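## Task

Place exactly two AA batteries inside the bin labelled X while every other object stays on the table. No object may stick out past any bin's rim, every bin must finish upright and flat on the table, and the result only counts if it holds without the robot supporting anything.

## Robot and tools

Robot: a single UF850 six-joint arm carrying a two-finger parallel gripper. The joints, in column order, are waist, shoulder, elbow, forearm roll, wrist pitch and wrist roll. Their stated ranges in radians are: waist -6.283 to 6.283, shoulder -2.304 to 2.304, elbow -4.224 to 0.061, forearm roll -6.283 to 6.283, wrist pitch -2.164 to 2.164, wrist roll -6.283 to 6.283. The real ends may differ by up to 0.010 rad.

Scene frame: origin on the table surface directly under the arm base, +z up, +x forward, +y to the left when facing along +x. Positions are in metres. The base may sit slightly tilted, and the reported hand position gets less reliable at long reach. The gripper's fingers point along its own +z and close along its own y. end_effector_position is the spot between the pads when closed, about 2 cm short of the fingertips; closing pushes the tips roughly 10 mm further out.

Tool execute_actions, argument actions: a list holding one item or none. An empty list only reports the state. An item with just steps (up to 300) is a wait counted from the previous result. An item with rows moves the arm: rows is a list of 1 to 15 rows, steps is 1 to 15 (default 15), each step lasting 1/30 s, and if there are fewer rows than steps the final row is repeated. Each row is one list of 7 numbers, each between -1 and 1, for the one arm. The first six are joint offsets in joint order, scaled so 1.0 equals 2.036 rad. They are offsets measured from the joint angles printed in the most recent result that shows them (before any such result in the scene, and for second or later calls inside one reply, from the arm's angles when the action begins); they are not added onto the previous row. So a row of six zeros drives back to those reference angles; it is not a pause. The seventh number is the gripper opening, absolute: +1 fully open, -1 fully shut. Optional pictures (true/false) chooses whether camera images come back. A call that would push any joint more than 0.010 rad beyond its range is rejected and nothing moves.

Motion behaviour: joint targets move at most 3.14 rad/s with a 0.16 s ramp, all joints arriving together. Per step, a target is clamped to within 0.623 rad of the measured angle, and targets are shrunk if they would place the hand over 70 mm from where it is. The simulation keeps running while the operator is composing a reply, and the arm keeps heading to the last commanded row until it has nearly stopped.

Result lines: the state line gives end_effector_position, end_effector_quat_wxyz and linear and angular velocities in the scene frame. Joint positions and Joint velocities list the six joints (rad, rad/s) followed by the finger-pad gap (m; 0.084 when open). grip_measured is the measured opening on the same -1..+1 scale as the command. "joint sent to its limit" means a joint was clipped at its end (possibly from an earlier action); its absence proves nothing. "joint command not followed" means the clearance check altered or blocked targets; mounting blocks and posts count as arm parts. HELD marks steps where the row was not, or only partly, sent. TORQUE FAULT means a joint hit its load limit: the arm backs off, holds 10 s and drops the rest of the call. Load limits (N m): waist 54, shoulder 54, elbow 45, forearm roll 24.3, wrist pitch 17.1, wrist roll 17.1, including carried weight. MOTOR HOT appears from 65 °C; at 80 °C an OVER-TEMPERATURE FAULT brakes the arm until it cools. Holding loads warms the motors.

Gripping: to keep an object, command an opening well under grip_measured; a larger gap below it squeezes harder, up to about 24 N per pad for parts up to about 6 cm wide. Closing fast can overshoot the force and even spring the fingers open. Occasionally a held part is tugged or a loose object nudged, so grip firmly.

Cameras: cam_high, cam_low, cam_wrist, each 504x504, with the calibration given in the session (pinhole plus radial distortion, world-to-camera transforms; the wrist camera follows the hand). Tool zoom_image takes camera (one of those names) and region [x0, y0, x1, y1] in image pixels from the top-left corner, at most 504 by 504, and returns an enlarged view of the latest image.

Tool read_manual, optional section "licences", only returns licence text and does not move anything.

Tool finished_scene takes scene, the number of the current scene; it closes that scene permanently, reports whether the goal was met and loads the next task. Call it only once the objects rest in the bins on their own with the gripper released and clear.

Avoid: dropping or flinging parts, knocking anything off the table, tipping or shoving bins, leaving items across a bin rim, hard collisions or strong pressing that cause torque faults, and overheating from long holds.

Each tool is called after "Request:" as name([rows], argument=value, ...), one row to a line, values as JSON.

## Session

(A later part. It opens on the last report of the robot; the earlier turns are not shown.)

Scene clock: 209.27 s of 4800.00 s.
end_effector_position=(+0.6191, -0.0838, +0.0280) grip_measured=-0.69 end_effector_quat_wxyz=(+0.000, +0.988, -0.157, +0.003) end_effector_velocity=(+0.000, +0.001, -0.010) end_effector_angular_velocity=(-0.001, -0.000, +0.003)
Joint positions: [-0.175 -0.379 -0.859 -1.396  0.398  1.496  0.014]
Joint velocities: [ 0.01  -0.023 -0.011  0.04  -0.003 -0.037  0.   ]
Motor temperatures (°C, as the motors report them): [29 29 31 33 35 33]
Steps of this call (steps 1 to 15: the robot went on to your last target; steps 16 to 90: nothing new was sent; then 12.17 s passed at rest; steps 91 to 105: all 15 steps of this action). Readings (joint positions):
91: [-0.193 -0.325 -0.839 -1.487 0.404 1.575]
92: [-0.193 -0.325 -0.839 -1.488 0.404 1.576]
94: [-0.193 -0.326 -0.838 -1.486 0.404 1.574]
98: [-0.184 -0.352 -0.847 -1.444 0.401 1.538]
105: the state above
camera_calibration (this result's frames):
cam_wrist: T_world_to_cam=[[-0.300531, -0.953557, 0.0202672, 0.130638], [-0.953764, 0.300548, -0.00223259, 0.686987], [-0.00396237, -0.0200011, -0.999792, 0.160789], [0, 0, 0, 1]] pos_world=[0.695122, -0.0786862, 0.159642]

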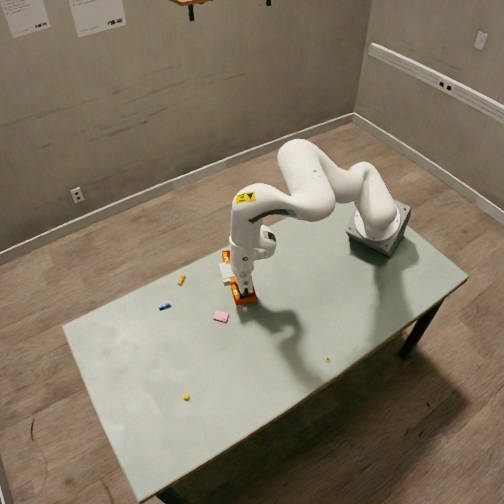

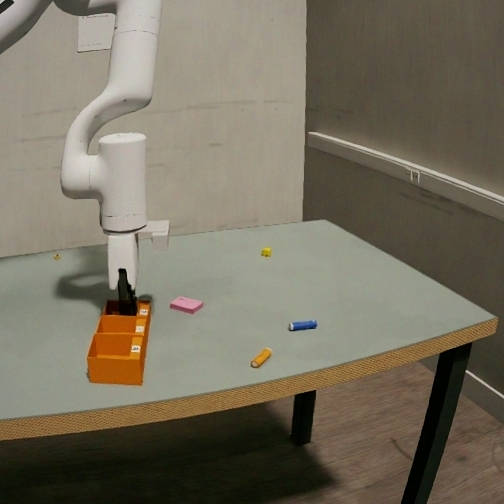

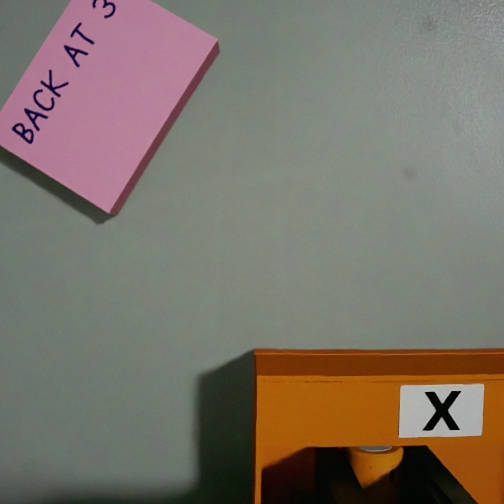

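Request:
execute_actions([
  {"rows":[[0.003,-0.0085,-0.0035,0.014,-0.001,-0.012,-1]],"steps":12},
], pictures=false)

Request:
execute_actions([
  {"rows":[[0,0,0,0,0,0,-0.55]],"steps":10},
])

Request:
execute_actions([
  {"rows":[[-0.035,0.098,0.038,-0.168,0.013,0.142,-0.55]],"steps":15},
])

Scene clock: 234.73 s of 4800.00 s.
end_effector_position=(+0.6433, -0.0793, +0.0480) grip_measured=-0.69 end_effector_quat_wxyz=(+0.002, +0.989, -0.146, +0.029) end_effector_velocity=(-0.002, +0.001, -0.001) end_effector_angular_velocity=(+0.001, +0.004, +0.000)
Joint positions: [-0.172 -0.33  -0.86  -1.379  0.397  1.481  0.014]
Joint velocities: [ 0.001  0.     0.003  0.    -0.001 -0.     0.   ]
Motor temperatures (°C, as the motors report them): [29 29 31 33 35 33]
TORQUE FAULT: the external load on joint 2 (shoulder) reached its load limit, and the arm stopped for 10 seconds. The arm's remaining commands of this call were not run. Joint 2 (shoulder) moved back by up to 3 degrees. The arm holds there, with its grip as last carried out, and accepts commands again: back off and push less far. The arm stops again, at the same cost, whenever a joint's load reaches its limit.
The stop began at step 95 of this call (marked STOPPED below). From that step on the arm followed nothing that you had sent. 8 steps, steps kept back included, did not run and will not run. Nothing is kept back now, and the robot has no last target.
Steps of this call (steps 1 to 15: the robot went on to your last target; steps 16 to 90: nothing new was sent; then 12.30 s passed at rest; steps 91 to 94: the first 4 steps of this action; steps 95 to 395: the stop). Readings (joint positions):
91: [-0.173 -0.380 -0.860 -1.391 0.397 1.493]
92: [-0.173 -0.381 -0.860 -1.388 0.397 1.490]
94: [-0.172 -0.382 -0.860 -1.379 0.397 1.481]
95: [-0.173 -0.380 -0.859 -1.379 0.397 1.481] STOPPED
98: [-0.170 -0.359 -0.863 -1.378 0.398 1.481]
395: the state above

Scene clock: 234.77 s of 4800.00 s.
end_effector_position=(+0.6433, -0.0793, +0.0480) grip_measured=-0.69 end_effector_quat_wxyz=(+0.002, +0.989, -0.146, +0.029) end_effector_velocity=(+0.000, -0.001, +0.000) end_effector_angular_velocity=(-0.002, -0.000, -0.000)
Joint positions: [-0.172 -0.33  -0.86  -1.379  0.397  1.481  0.014]
Joint velocities: [-0.001  0.    -0.    -0.    -0.001  0.     0.   ]
Motor temperatures (°C, as the motors report them): [29 29 31 33 35 33]
A stop began in an earlier call of the same reply, so what this call sent did not run. Send another action.
Steps of this call (step 1: nothing new was sent). Readings (joint positions):
1: the state above
camera_calibration (this result's frames):
cam_wrist: T_world_to_cam=[[-0.28138, -0.959461, 0.0161023, 0.129193], [-0.958419, 0.280164, -0.0542328, 0.712668], [0.0475229, -0.0306928, -0.998398, 0.146928], [0, 0, 0, 1]] pos_world=[0.712404, -0.0711993, 0.183262]

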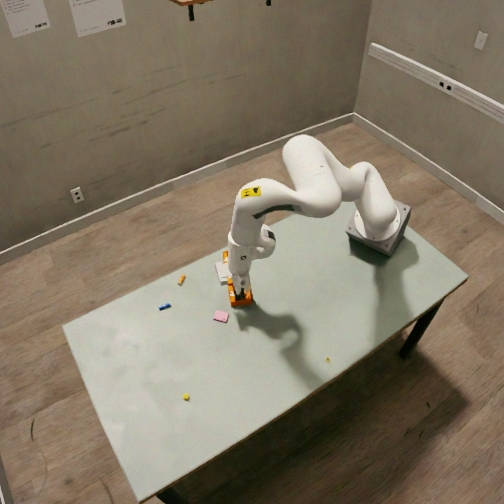

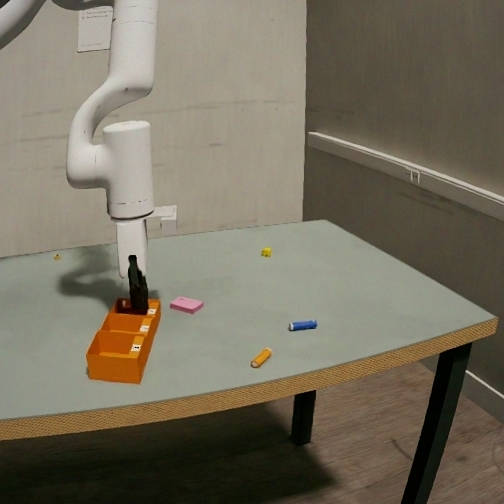

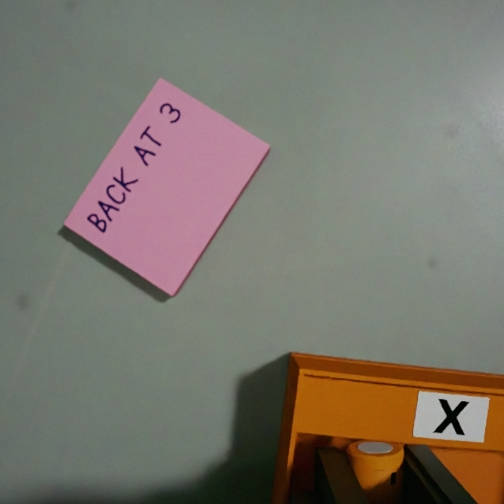

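Scene clock: 234.80 s of 4800.00 s.
end_effector_position=(+0.6433, -0.0793, +0.0480) grip_measured=-0.69 end_effector_quat_wxyz=(+0.002, +0.989, -0.146, +0.029) end_effector_velocity=(-0.000, +0.001, -0.000) end_effector_angular_velocity=(+0.000, +0.001, +0.001)
Joint positions: [-0.172 -0.33  -0.86  -1.379  0.397  1.481  0.014]
Joint velocities: [ 0.001  0.001  0.001 -0.    -0.001 -0.     0.   ]
Motor temperatures (°C, as the motors report them): [29 29 31 33 35 33]
A stop began in an earlier call of the same reply, so what this call sent did not run. Send another action.
Steps of this call (step 1: nothing new was sent). Readings (joint positions):
1: the state above
camera_calibration (this result's frames):
cam_wrist: T_world_to_cam=[[-0.28138, -0.959461, 0.0161023, 0.129192], [-0.958419, 0.280164, -0.0542326, 0.712668], [0.0475228, -0.0306927, -0.998398, 0.146928], [0, 0, 0, 1]] pos_world=[0.712404, -0.0711993, 0.183262]

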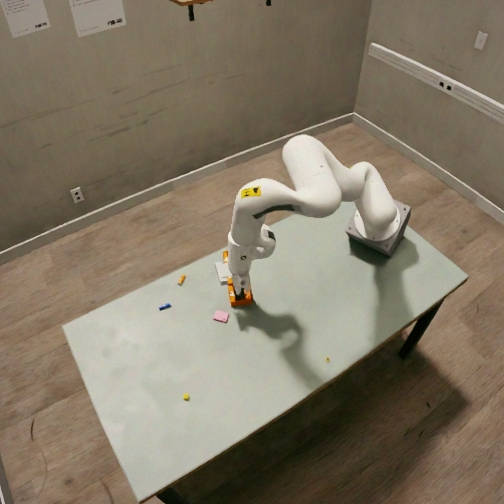

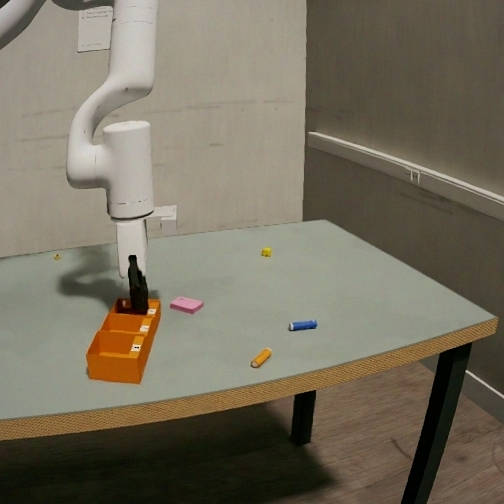

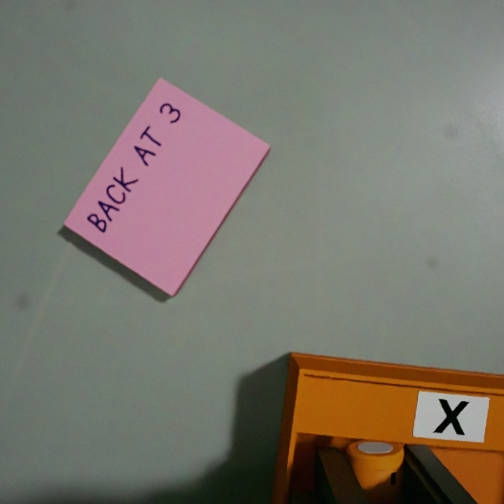

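Request:
execute_actions([
  {"rows":[[-0.0054,0,0.005,0,0,0.054,-1]],"steps":10},
], pictures=false)

Request:
execute_actions([
  {"rows":[[0.002,-0.012,-0.0083,0,0,0,-1],[0.002,-0.012,-0.0083,0,0,0,-1],[0.002,-0.012,-0.0083,0,0,0,-1],[0.004,-0.024,-0.0166,0,0,0,-1]],"steps":15},
])

Scene clock: 248.17 s of 4800.00 s.
end_effector_position=(+0.6366, -0.0846, +0.0486) grip_measured=-0.69 end_effector_quat_wxyz=(+0.003, +0.979, -0.203, +0.026) end_effector_velocity=(-0.004, -0.003, +0.001) end_effector_angular_velocity=(+0.001, +0.001, -0.086)
Joint positions: [-0.183 -0.33  -0.851 -1.379  0.397  1.585  0.014]
Joint velocities: [-0.006  0.     0.006  0.002  0.     0.077  0.   ]
Motor temperatures (°C, as the motors report them): [29 29 31 33 35 33]
Steps of this call (steps 1 to 90: nothing new was sent; then 10.03 s passed at rest; steps 91 to 100: all 10 steps of this action). Readings (joint positions):
91: [-0.172 -0.330 -0.860 -1.379 0.397 1.482]
92: [-0.173 -0.330 -0.860 -1.379 0.397 1.486]
94: [-0.176 -0.330 -0.857 -1.379 0.397 1.523]
98: [-0.182 -0.330 -0.851 -1.379 0.397 1.577]
100: the state above

Scene clock: 248.67 s of 4800.00 s.
end_effector_position=(+0.6376, -0.0867, +0.0315) grip_measured=-0.69 end_effector_quat_wxyz=(+0.001, +0.979, -0.203, +0.018) end_effector_velocity=(+0.000, +0.000, -0.003) end_effector_angular_velocity=(+0.002, +0.002, +0.001)
Joint positions: [-0.175 -0.378 -0.884 -1.379  0.397  1.585  0.014]
Joint velocities: [ 0.003 -0.007 -0.005  0.    -0.    -0.     0.   ]
Motor temperatures (°C, as the motors report them): [29 29 31 33 35 33]
Steps of this call (steps 1 to 15: all 15 steps of this action). Readings (joint positions):
1: [-0.183 -0.330 -0.851 -1.379 0.397 1.587]
2: [-0.183 -0.333 -0.853 -1.379 0.397 1.587]
4: [-0.181 -0.344 -0.860 -1.379 0.397 1.586]
8: [-0.176 -0.370 -0.878 -1.379 0.397 1.585]
15: the state above
camera_calibration (this result's frames):
cam_wrist: T_world_to_cam=[[-0.388767, -0.921203, 0.0156616, 0.192555], [-0.92103, 0.388143, -0.0323718, 0.693137], [0.0237421, -0.0270099, -0.999353, 0.146005], [0, 0, 0, 1]] pos_world=[0.709793, -0.0877113, 0.165333]

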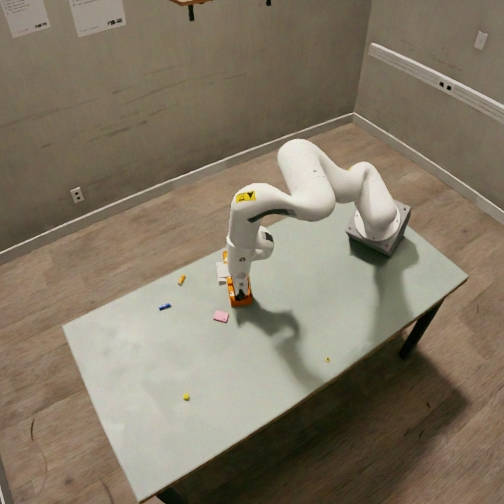

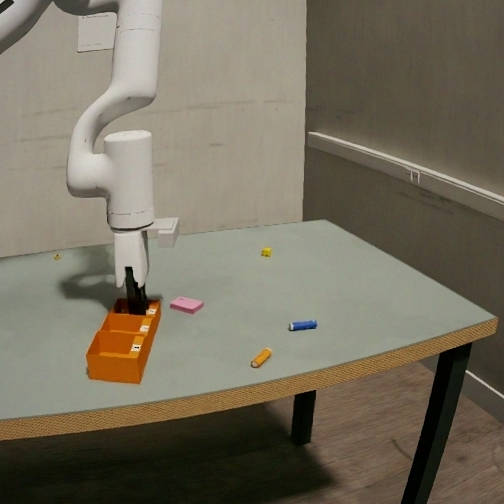

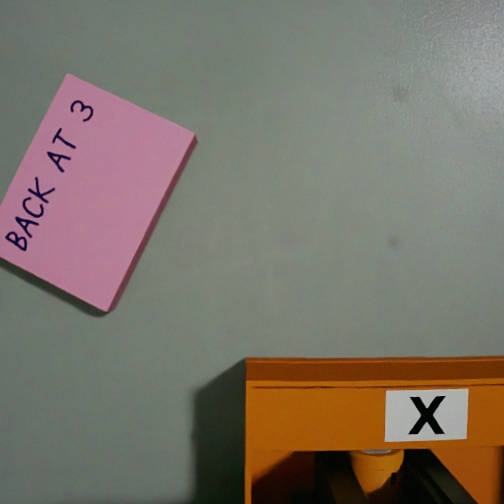

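Request:
execute_actions([
  {"rows":[[0,0,0,0,0,0,-0.55]],"steps":10},
], pictures=false)

Request:
execute_actions([
  {"rows":[[-0.025,0.07,0.029,-0.12,0.009,0.10,-0.55]],"steps":15},
])

Request:
execute_actions([
  {"rows":[[-0.1304,-0.1790,-0.3614,-0.33,0.1654,-0.253,0]],"steps":15},
], pictures=false)

Request:
execute_actions([
  {"steps":25},
])

Scene clock: 263.07 s of 4800.00 s.
end_effector_position=(+0.6376, -0.0867, +0.0315) grip_measured=-0.57 end_effector_quat_wxyz=(+0.001, +0.979, -0.203, +0.018) end_effector_velocity=(-0.000, +0.001, -0.001) end_effector_angular_velocity=(+0.002, +0.001, +0.002)
Joint positions: [-0.175 -0.378 -0.884 -1.379  0.397  1.585  0.019]
Joint velocities: [ 0.001 -0.001 -0.001 -0.001  0.001 -0.     0.   ]
Motor temperatures (°C, as the motors report them): [29 29 31 33 35 33]
Steps of this call (steps 1 to 15: the robot went on to your last target; steps 16 to 90: nothing new was sent; then 11.07 s passed at rest; steps 91 to 100: all 10 steps of this action). Readings (joint positions):
91: [-0.175 -0.379 -0.885 -1.379 0.397 1.585]
92: [-0.175 -0.379 -0.884 -1.379 0.397 1.585]
94: [-0.175 -0.378 -0.884 -1.379 0.397 1.585]
98: [-0.175 -0.378 -0.884 -1.379 0.397 1.585]
100: the state above

Scene clock: 263.57 s of 4800.00 s.
end_effector_position=(+0.6356, -0.0872, +0.0898) grip_measured=-0.57 end_effector_quat_wxyz=(+0.002, +0.980, -0.196, +0.017) end_effector_velocity=(-0.002, -0.000, +0.008) end_effector_angular_velocity=(-0.001, +0.002, -0.002)
Joint positions: [-0.225 -0.238 -0.826 -1.62   0.415  1.785  0.019]
Joint velocities: [-0.007  0.02   0.01  -0.033  0.003  0.031 -0.   ]
Motor temperatures (°C, as the motors report them): [29 29 31 33 35 33]
Steps of this call (steps 1 to 15: all 15 steps of this action). Readings (joint positions):
1: [-0.175 -0.378 -0.884 -1.379 0.397 1.585]
2: [-0.176 -0.376 -0.883 -1.384 0.397 1.589]
4: [-0.184 -0.352 -0.872 -1.427 0.401 1.626]
8: [-0.216 -0.262 -0.838 -1.574 0.411 1.746]
15: the state above
camera_calibration (this result's frames):
cam_wrist: T_world_to_cam=[[-0.375949, -0.926456, 0.0184865, 0.18149], [-0.926378, 0.375293, -0.031275, 0.69556], [0.022037, -0.0288833, -0.99934, 0.205226], [0, 0, 0, 1]] pos_world=[0.70806, -0.0869695, 0.223489]

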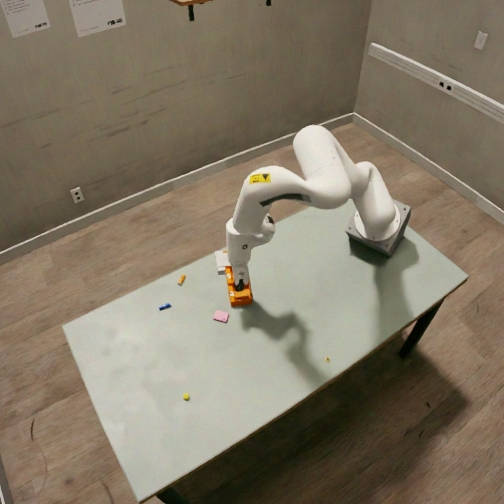

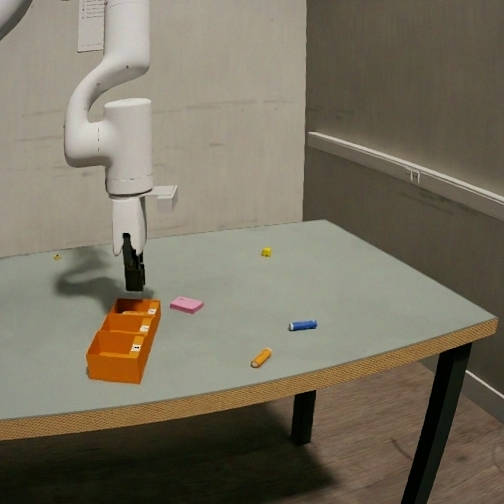

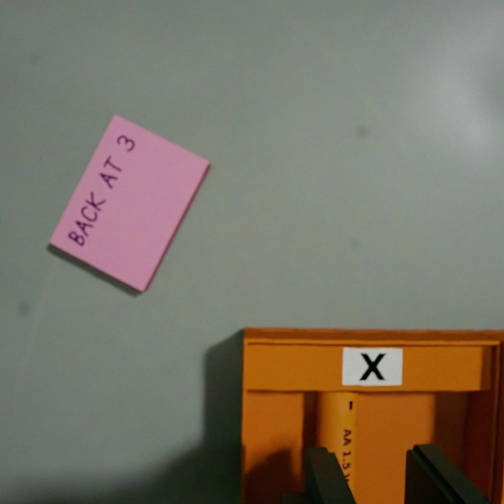

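Scene clock: 264.07 s of 4800.00 s.
end_effector_position=(+0.7475, -0.1989, +0.1141) grip_measured=-0.01 end_effector_quat_wxyz=(-0.015, +0.991, +0.129, +0.028) end_effector_velocity=(+0.197, -0.311, +0.106) end_effector_angular_velocity=(-0.111, +0.030, +1.523)
Joint positions: [-0.388 -0.462 -1.266 -2.03   0.622  1.469  0.044]
Joint velocities: [-0.375 -0.514 -1.083 -0.96   0.476 -0.728  0.   ]
Motor temperatures (°C, as the motors report them): [29 29 31 33 35 33]
Steps of this call (steps 1 to 15: all 15 steps of this action). Readings (joint positions):
1: [-0.225 -0.237 -0.826 -1.621 0.415 1.786]
2: [-0.227 -0.239 -0.829 -1.626 0.418 1.783]
4: [-0.244 -0.264 -0.871 -1.668 0.442 1.747]
8: [-0.303 -0.345 -1.018 -1.810 0.513 1.637]
15: the state above

Scene clock: 264.90 s of 4800.00 s.
end_effector_position=(+0.7835, -0.2909, +0.1489) grip_measured=-0.01 end_effector_quat_wxyz=(-0.000, +0.946, +0.325, +0.001) end_effector_velocity=(-0.000, +0.000, -0.001) end_effector_angular_velocity=(+0.000, +0.002, +0.003)
Joint positions: [-0.49  -0.602 -1.561 -2.292  0.752  1.27   0.044]
Joint velocities: [ 0.001 -0.001 -0.001 -0.002  0.    -0.001  0.   ]
Motor temperatures (°C, as the motors report them): [29 29 31 33 35 33]
Steps of this call (steps 1 to 25: the robot went on to your last target). Readings (joint positions):
1: [-0.401 -0.479 -1.303 -2.062 0.638 1.445]
2: [-0.413 -0.496 -1.339 -2.094 0.654 1.421]
4: [-0.438 -0.531 -1.411 -2.158 0.685 1.372]
8: [-0.478 -0.585 -1.524 -2.258 0.734 1.296]
25: the state above
camera_calibration (this result's frames):
cam_wrist: T_world_to_cam=[[0.622462, -0.782374, 0.0207703, -0.693364], [-0.782565, -0.622566, 0.00179904, 0.503056], [0.0115234, -0.017374, -0.999783, 0.266795], [0, 0, 0, 1]] pos_world=[0.822193, -0.224649, 0.280233]

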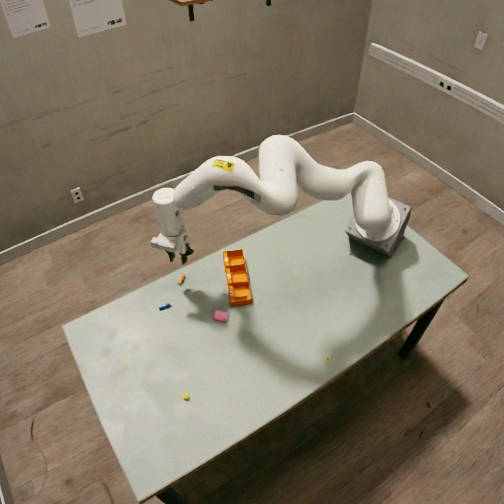

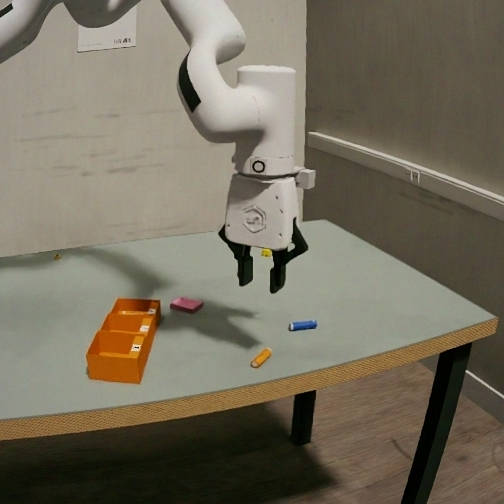

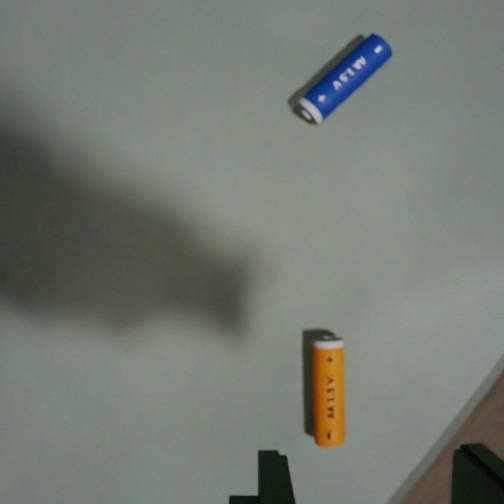

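Request:
execute_actions([
  {"rows":[[0.0391,-0.0986,-0.0554,0.0404,-0.052,-0.0295,0]],"steps":15},
], pictures=false)

Request:
execute_actions([
  {"steps":8},
])

Request:
zoom_image(camera="cam_low", region=[220, 300, 310, 380])

Scene clock: 276.30 s of 4800.00 s.
end_effector_position=(+0.7884, -0.2968, +0.0383) grip_measured=-0.01 end_effector_quat_wxyz=(+0.001, +0.943, +0.333, +0.001) end_effector_velocity=(+0.010, -0.003, -0.016) end_effector_angular_velocity=(-0.015, -0.018, +0.013)
Joint positions: [-0.412 -0.798 -1.672 -2.211  0.648  1.212  0.044]
Joint velocities: [ 0.015 -0.035 -0.037  0.018 -0.027 -0.015  0.   ]
Motor temperatures (°C, as the motors report them): [29 29 31 33 35 33]
Steps of this call (steps 1 to 15: the robot went on to your last target; steps 16 to 90: nothing new was sent; then 7.90 s passed at rest; steps 91 to 105: all 15 steps of this action). Readings (joint positions):
91: [-0.490 -0.602 -1.562 -2.292 0.752 1.270]
92: [-0.489 -0.606 -1.564 -2.290 0.749 1.269]
94: [-0.475 -0.641 -1.588 -2.274 0.729 1.257]
98: [-0.435 -0.742 -1.638 -2.235 0.679 1.229]
105: the state above

Scene clock: 276.57 s of 4800.00 s.
end_effector_position=(+0.7883, -0.2968, +0.0359) grip_measured=-0.01 end_effector_quat_wxyz=(+0.001, +0.943, +0.333, +0.001) end_effector_velocity=(-0.002, -0.001, -0.002) end_effector_angular_velocity=(+0.001, +0.001, -0.003)
Joint positions: [-0.411 -0.802 -1.674 -2.209  0.646  1.211  0.044]
Joint velocities: [-0.001 -0.005 -0.001  0.003 -0.001 -0.001  0.   ]
Motor temperatures (°C, as the motors report them): [29 29 31 33 35 33]
Steps of this call (steps 1 to 8: the robot went on to your last target). Readings (joint positions):
1: [-0.412 -0.799 -1.673 -2.211 0.647 1.211]
2: [-0.412 -0.800 -1.673 -2.210 0.647 1.211]
4: [-0.411 -0.801 -1.674 -2.210 0.646 1.211]
8: the state above
camera_calibration (this result's frames):
cam_wrist: T_world_to_cam=[[0.634901, -0.772265, 0.0225536, -0.705485], [-0.772494, -0.635017, 0.00249608, 0.491584], [0.0123943, -0.0190073, -0.999743, 0.152441], [0, 0, 0, 1]] pos_world=[0.825769, -0.229759, 0.167086]

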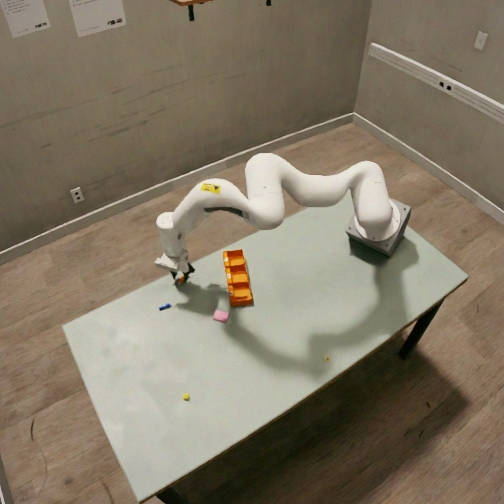

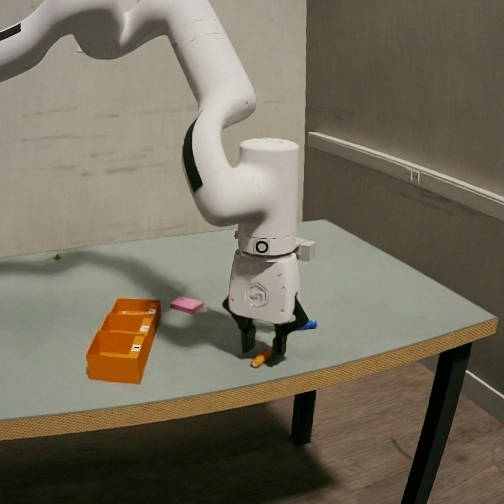

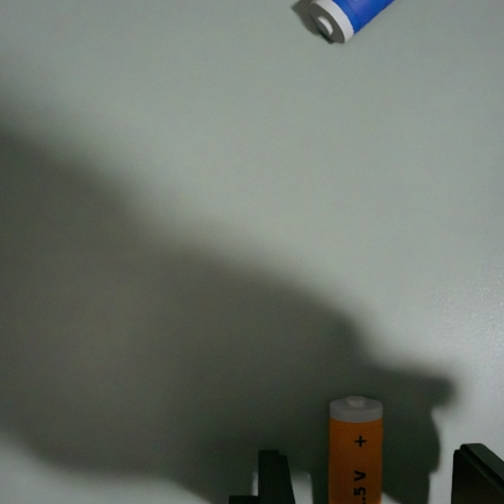

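Region (220, 300, 310, 380) of cam_low's 504x504 image, scaled by 5.600, with more detail than that image has.

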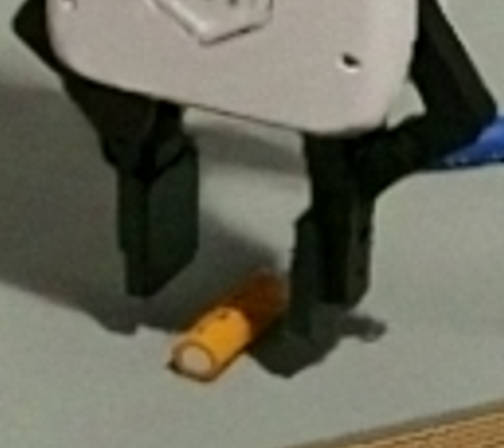

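Same apparent width as before; down 0.012.

Request:
execute_actions([
  {"rows":[[0.0041,-0.0105,-0.0059,0.0043,-0.0055,-0.003,0]],"steps":12},
], pictures=false)

Request:
execute_actions([
  {"rows":[[0,0,0,0,0,0,-0.2],[0,0,0,0,0,0,-0.3],[0,0,0,0,0,0,-0.4],[0,0,0,0,0,0,-0.5],[0,0,0,0,0,0,-0.6],[0,0,0,0,0,0,-0.7],[0,0,0,0,0,0,-0.8],[0,0,0,0,0,0,-1]],"steps":15},
])

Request:
zoom_image(camera="cam_low", region=[220, 300, 310, 380])

Scene clock: 285.30 s of 4800.00 s.
end_effector_position=(+0.7876, -0.2969, +0.0239) grip_measured=-0.01 end_effector_quat_wxyz=(+0.001, +0.943, +0.333, +0.000) end_effector_velocity=(+0.001, +0.000, -0.001) end_effector_angular_velocity=(-0.001, -0.002, +0.003)
Joint positions: [-0.403 -0.823 -1.686 -2.201  0.635  1.205  0.044]
Joint velocities: [ 0.002 -0.003 -0.004  0.001 -0.002 -0.002  0.   ]
Motor temperatures (°C, as the motors report them): [29 29 31 33 35 33]
Steps of this call (steps 1 to 15: the robot went on to your last target; steps 16 to 90: nothing new was sent; then 5.33 s passed at rest; steps 91 to 102: all 12 steps of this action). Readings (joint positions):
91: [-0.411 -0.803 -1.674 -2.209 0.646 1.210]
92: [-0.410 -0.805 -1.676 -2.208 0.644 1.209]
94: [-0.406 -0.814 -1.681 -2.205 0.640 1.207]
98: [-0.403 -0.822 -1.685 -2.202 0.636 1.205]
102: the state above

Scene clock: 285.80 s of 4800.00 s.
end_effector_position=(+0.7877, -0.2969, +0.0239) grip_measured=-0.69 end_effector_quat_wxyz=(+0.001, +0.943, +0.333, +0.000) end_effector_velocity=(-0.001, -0.001, +0.000) end_effector_angular_velocity=(-0.001, -0.000, -0.002)
Joint positions: [-0.403 -0.823 -1.686 -2.201  0.635  1.205  0.014]
Joint velocities: [-0.001  0.     0.001  0.001 -0.    -0.    -0.   ]
Motor temperatures (°C, as the motors report them): [29 29 31 33 35 33]
Steps of this call (steps 1 to 15: all 15 steps of this action). Readings (joint positions):
1: [-0.403 -0.823 -1.686 -2.201 0.635 1.204]
2: [-0.403 -0.823 -1.686 -2.201 0.635 1.204]
4: [-0.403 -0.823 -1.686 -2.201 0.635 1.205]
8: [-0.403 -0.823 -1.686 -2.201 0.635 1.205]
15: the state above
camera_calibration (this result's frames):
cam_wrist: T_world_to_cam=[[0.635848, -0.771477, 0.0228443, -0.705394], [-0.771725, -0.635947, 0.00355132, 0.4902], [0.011788, -0.0198876, -0.999733, 0.140675], [0, 0, 0, 1]] pos_world=[0.825164, -0.229656, 0.155011]

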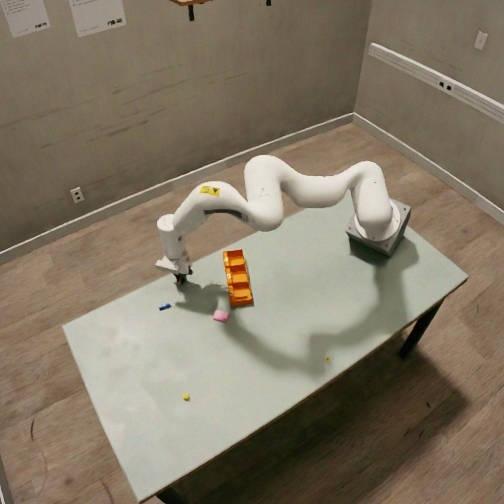

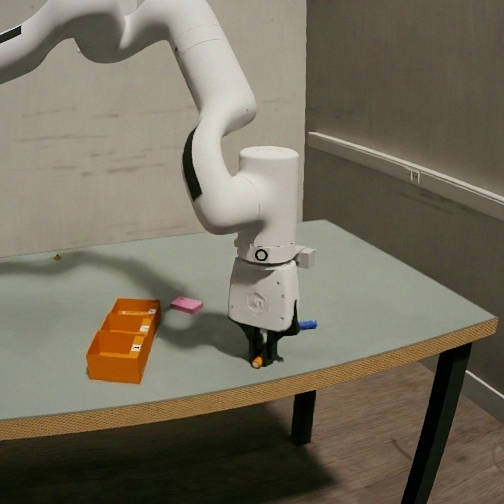

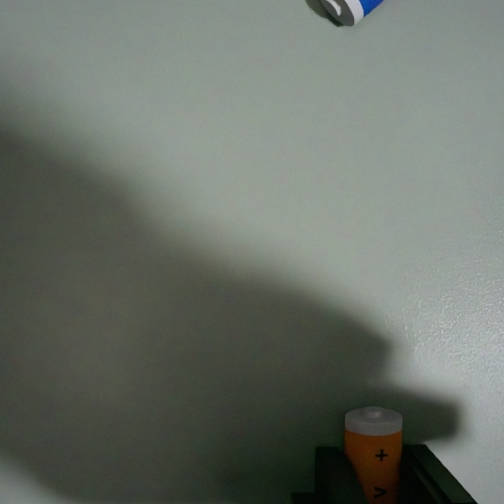

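Region (220, 300, 310, 380) of cam_low's 504x504 image, scaled by 5.600, with more detail than that image has.

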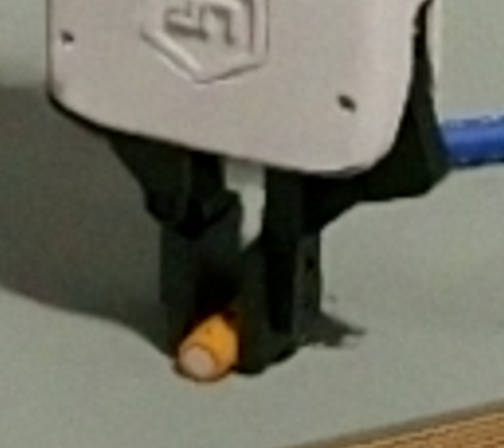

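Request:
execute_actions([
  {"rows":[[-0.035,0.09,0.05,-0.037,0.047,0.026,-1]],"steps":15},
], pictures=false)

Request:
execute_actions([
  {"rows":[[0.105,0.199,0.384,0.322,-0.154,0.2595,-1]],"steps":15},
], pictures=false)

Request:
execute_actions([
  {"steps":25},
])

Scene clock: 301.87 s of 4800.00 s.
end_effector_position=(+0.7867, -0.2925, +0.1257) grip_measured=-0.69 end_effector_quat_wxyz=(+0.000, +0.945, +0.328, +0.001) end_effector_velocity=(-0.006, +0.001, +0.015) end_effector_angular_velocity=(+0.005, +0.008, -0.008)
Joint positions: [-0.472 -0.644 -1.586 -2.275  0.729  1.256  0.014]
Joint velocities: [-0.013  0.029  0.023 -0.013  0.019  0.011 -0.   ]
Motor temperatures (°C, as the motors report them): [29 29 31 33 35 33]
Steps of this call (steps 1 to 15: the robot went on to your last target; steps 16 to 90: nothing new was sent; then 12.57 s passed at rest; steps 91 to 105: all 15 steps of this action). Readings (joint positions):
91: [-0.403 -0.823 -1.686 -2.201 0.635 1.205]
92: [-0.404 -0.820 -1.683 -2.203 0.637 1.206]
94: [-0.418 -0.785 -1.659 -2.218 0.658 1.217]
98: [-0.456 -0.686 -1.612 -2.257 0.705 1.243]
105: the state above

Scene clock: 302.37 s of 4800.00 s.
end_effector_position=(+0.7176, -0.1624, +0.1018) grip_measured=-0.69 end_effector_quat_wxyz=(-0.005, +0.999, -0.006, +0.037) end_effector_velocity=(-0.296, +0.234, -0.053) end_effector_angular_velocity=(+0.038, +0.104, -1.496)
Joint positions: [-0.335 -0.385 -1.107 -1.86   0.529  1.593  0.014]
Joint velocities: [ 0.274  0.525  1.087  0.861 -0.405  0.684  0.   ]
Motor temperatures (°C, as the motors report them): [29 29 31 33 35 33]
Steps of this call (steps 1 to 15: all 15 steps of this action). Readings (joint positions):
1: [-0.473 -0.643 -1.585 -2.275 0.729 1.257]
2: [-0.471 -0.640 -1.580 -2.271 0.726 1.261]
4: [-0.456 -0.613 -1.537 -2.229 0.703 1.298]
8: [-0.403 -0.513 -1.375 -2.071 0.629 1.424]
15: the state above

Scene clock: 303.20 s of 4800.00 s.
end_effector_position=(+0.6194, -0.1035, +0.0923) grip_measured=-0.69 end_effector_quat_wxyz=(+0.010, +0.977, -0.213, +0.012) end_effector_velocity=(-0.001, +0.001, +0.000) end_effector_angular_velocity=(+0.000, +0.001, +0.000)
Joint positions: [-0.259 -0.239 -0.804 -1.62   0.415  1.785  0.014]
Joint velocities: [ 0.001  0.002  0.002 -0.    -0.001  0.     0.   ]
Motor temperatures (°C, as the motors report them): [29 29 31 33 35 33]
Steps of this call (steps 1 to 25: the robot went on to your last target). Readings (joint positions):
1: [-0.326 -0.368 -1.071 -1.831 0.516 1.616]
2: [-0.317 -0.351 -1.036 -1.803 0.502 1.638]
4: [-0.300 -0.317 -0.966 -1.748 0.476 1.682]
8: [-0.270 -0.260 -0.849 -1.655 0.433 1.756]
25: the state above
camera_calibration (this result's frames):
cam_wrist: T_world_to_cam=[[-0.408536, -0.912036, 0.0358987, 0.180374], [-0.912704, 0.407842, -0.0252272, 0.681118], [0.00836707, -0.0430711, -0.999037, 0.214552], [0, 0, 0, 1]] pos_world=[0.693553, -0.10404, 0.225053]

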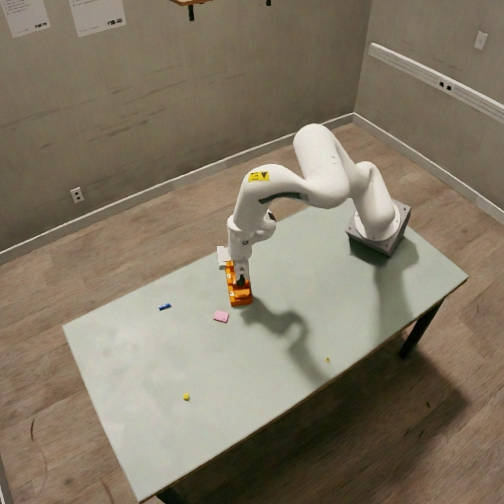

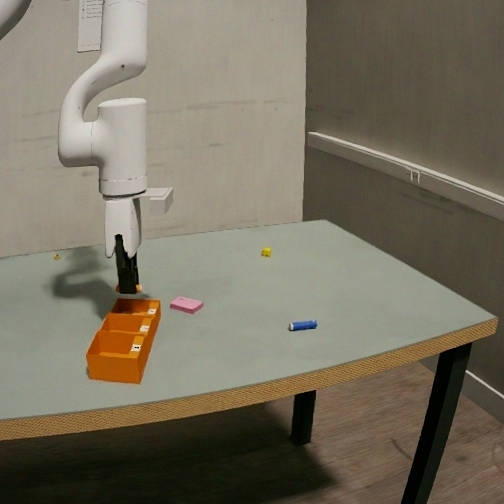

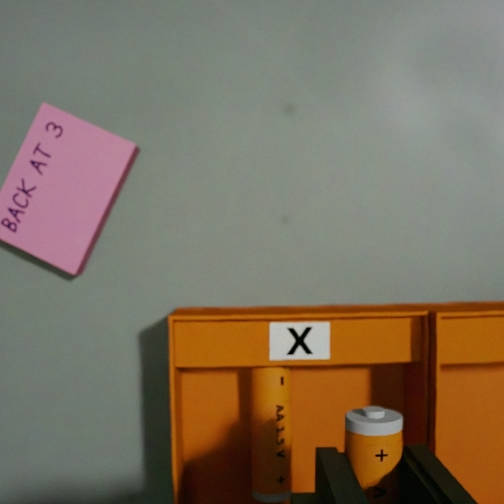

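Request:
execute_actions([
  {"rows":[[0.008,-0.022,-0.009,0.038,-0.003,-0.045,-1],[0.008,-0.022,-0.009,0.038,-0.003,-0.045,-1],[0.008,-0.022,-0.009,0.038,-0.003,-0.045,-1],[0.016,-0.044,-0.0178,0.076,-0.006,-0.078,-1],[0.016,-0.044,-0.0178,0.076,-0.006,-0.078,-1],[0.016,-0.044,-0.0178,0.076,-0.006,-0.078,-1],[0.024,-0.066,-0.0268,0.114,-0.0085,-0.113,-1]],"steps":15},
], pictures=false)

Request:
execute_actions([
  {"steps":8},
])

Scene clock: 312.37 s of 4800.00 s.
end_effector_position=(+0.6207, -0.1036, +0.0387) grip_measured=-0.69 end_effector_quat_wxyz=(+0.010, +0.979, -0.202, +0.012) end_effector_velocity=(+0.004, -0.001, -0.017) end_effector_angular_velocity=(-0.007, -0.007, +0.014)
Joint positions: [-0.212 -0.369 -0.857 -1.396  0.399  1.562  0.014]
Joint velocities: [ 0.017 -0.042 -0.023  0.088 -0.007 -0.089 -0.   ]
Motor temperatures (°C, as the motors report them): [29 29 31 33 35 33]
Steps of this call (steps 1 to 15: the robot went on to your last target; steps 16 to 90: nothing new was sent; then 5.67 s passed at rest; steps 91 to 105: all 15 steps of this action). Readings (joint positions):
91: [-0.259 -0.239 -0.804 -1.619 0.415 1.785]
92: [-0.258 -0.240 -0.805 -1.616 0.415 1.780]
94: [-0.252 -0.256 -0.812 -1.588 0.413 1.747]
98: [-0.233 -0.311 -0.833 -1.495 0.406 1.655]
105: the state above

Scene clock: 312.63 s of 4800.00 s.
end_effector_position=(+0.6209, -0.1037, +0.0371) grip_measured=-0.69 end_effector_quat_wxyz=(+0.010, +0.979, -0.202, +0.012) end_effector_velocity=(-0.000, +0.000, -0.002) end_effector_angular_velocity=(+0.001, +0.001, -0.002)
Joint positions: [-0.21  -0.373 -0.859 -1.388  0.398  1.555  0.014]
Joint velocities: [ 0.002 -0.004 -0.001  0.006  0.    -0.004  0.   ]
Motor temperatures (°C, as the motors report them): [29 29 31 33 35 33]
Steps of this call (steps 1 to 8: the robot went on to your last target). Readings (joint positions):
1: [-0.211 -0.370 -0.857 -1.393 0.399 1.560]
2: [-0.211 -0.371 -0.858 -1.391 0.398 1.558]
4: [-0.210 -0.372 -0.858 -1.390 0.398 1.556]
8: the state above
camera_calibration (this result's frames):
cam_wrist: T_world_to_cam=[[-0.386659, -0.921571, 0.0346571, 0.168294], [-0.92217, 0.385961, -0.0252391, 0.684793], [0.00988331, -0.0417187, -0.999081, 0.158598], [0, 0, 0, 1]] pos_world=[0.695, -0.102592, 0.169903]

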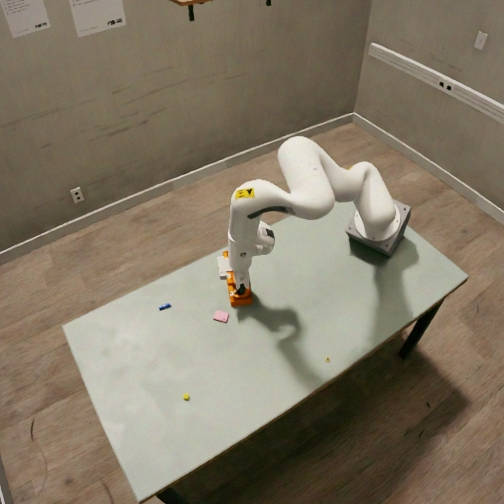

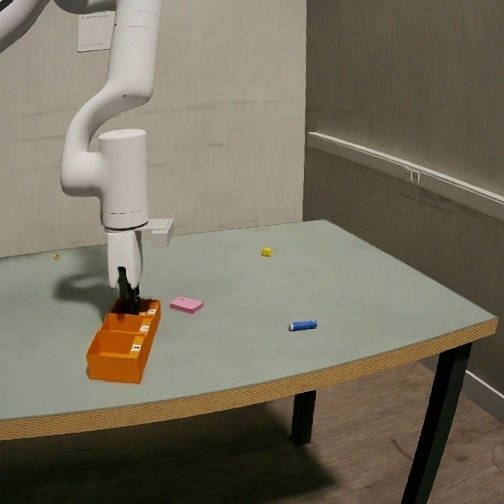

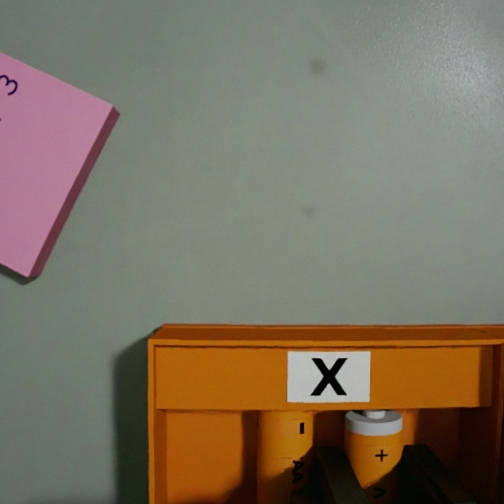

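Request:
execute_actions([
  {"rows":[[0.002,-0.0055,-0.002,0.0095,-0.0007,-0.008,-1]],"steps":10},
], pictures=false)

Request:
execute_actions([
  {"rows":[[0,0,0,0,0,0,-0.56]],"steps":10},
], pictures=false)

Request:
execute_actions([
  {"rows":[[-0.033,0.091,0.037,-0.156,0.012,0.13,-0.56]],"steps":15},
])

Scene clock: 320.70 s of 4800.00 s.
end_effector_position=(+0.6205, -0.1039, +0.0328) grip_measured=-0.69 end_effector_quat_wxyz=(+0.010, +0.979, -0.202, +0.012) end_effector_velocity=(+0.000, -0.001, -0.002) end_effector_angular_velocity=(-0.002, -0.001, -0.002)
Joint positions: [-0.207 -0.383 -0.862 -1.37   0.396  1.539  0.014]
Joint velocities: [ 0.001 -0.005 -0.003  0.01  -0.001 -0.008 -0.   ]
Motor temperatures (°C, as the motors report them): [29 29 31 33 35 33]
Steps of this call (steps 1 to 15: the robot went on to your last target; steps 16 to 90: nothing new was sent; then 4.73 s passed at rest; steps 91 to 100: all 10 steps of this action). Readings (joint positions):
91: [-0.210 -0.373 -0.859 -1.387 0.398 1.554]
92: [-0.209 -0.375 -0.859 -1.385 0.398 1.552]
94: [-0.208 -0.379 -0.861 -1.377 0.397 1.546]
98: [-0.207 -0.383 -0.862 -1.370 0.397 1.540]
100: the state above

Scene clock: 321.03 s of 4800.00 s.
end_effector_position=(+0.6204, -0.1043, +0.0329) grip_measured=-0.58 end_effector_quat_wxyz=(+0.011, +0.979, -0.202, +0.012) end_effector_velocity=(+0.000, +0.001, -0.001) end_effector_angular_velocity=(+0.002, +0.000, +0.002)
Joint positions: [-0.207 -0.383 -0.862 -1.37   0.396  1.539  0.018]
Joint velocities: [ 0.002 -0.001 -0.    -0.     0.001 -0.001 -0.   ]
Motor temperatures (°C, as the motors report them): [29 29 31 33 35 33]
Steps of this call (steps 1 to 10: all 10 steps of this action). Readings (joint positions):
1: [-0.207 -0.383 -0.862 -1.369 0.396 1.539]
2: [-0.207 -0.383 -0.862 -1.369 0.396 1.539]
4: [-0.207 -0.383 -0.862 -1.370 0.396 1.539]
8: [-0.207 -0.383 -0.862 -1.370 0.396 1.539]
10: the state above

Scene clock: 321.53 s of 4800.00 s.
end_effector_position=(+0.6172, -0.1039, +0.1073) grip_measured=-0.58 end_effector_quat_wxyz=(+0.013, +0.981, -0.194, +0.011) end_effector_velocity=(-0.005, -0.002, +0.012) end_effector_angular_velocity=(-0.006, +0.007, -0.004)
Joint positions: [-0.273 -0.201 -0.788 -1.681  0.42   1.799  0.019]
Joint velocities: [-0.014  0.03   0.015 -0.057  0.002  0.051  0.   ]
Motor temperatures (°C, as the motors report them): [29 29 31 33 35 33]
Steps of this call (steps 1 to 15: all 15 steps of this action). Readings (joint positions):
1: [-0.207 -0.383 -0.862 -1.370 0.396 1.540]
2: [-0.208 -0.381 -0.861 -1.374 0.397 1.544]
4: [-0.216 -0.358 -0.851 -1.417 0.404 1.581]
8: [-0.256 -0.245 -0.808 -1.603 0.416 1.733]
15: the state above
camera_calibration (this result's frames):
cam_wrist: T_world_to_cam=[[-0.372052, -0.927263, 0.0419691, 0.153832], [-0.928185, 0.371319, -0.0243779, 0.685266], [0.00702078, -0.0480249, -0.998821, 0.229821], [0, 0, 0, 1]] pos_world=[0.691674, -0.100772, 0.239799]

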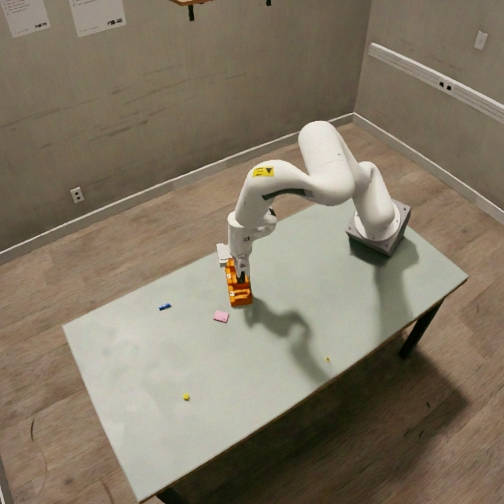

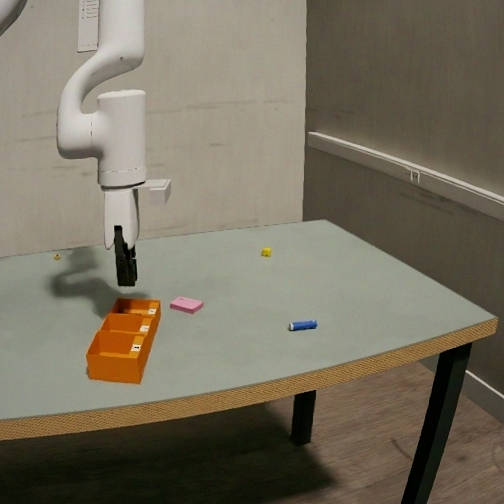

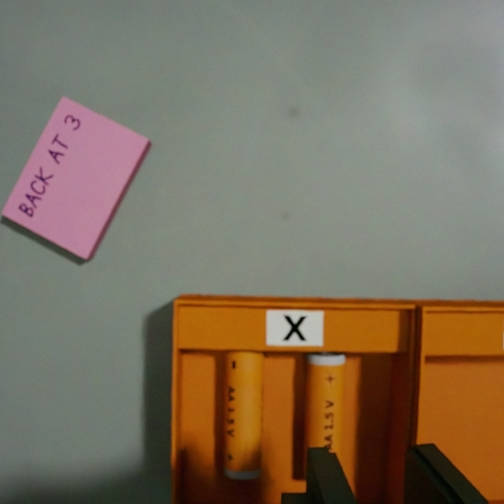

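Request:
finished_scene(scene=1)

The scene is finished: the task was done.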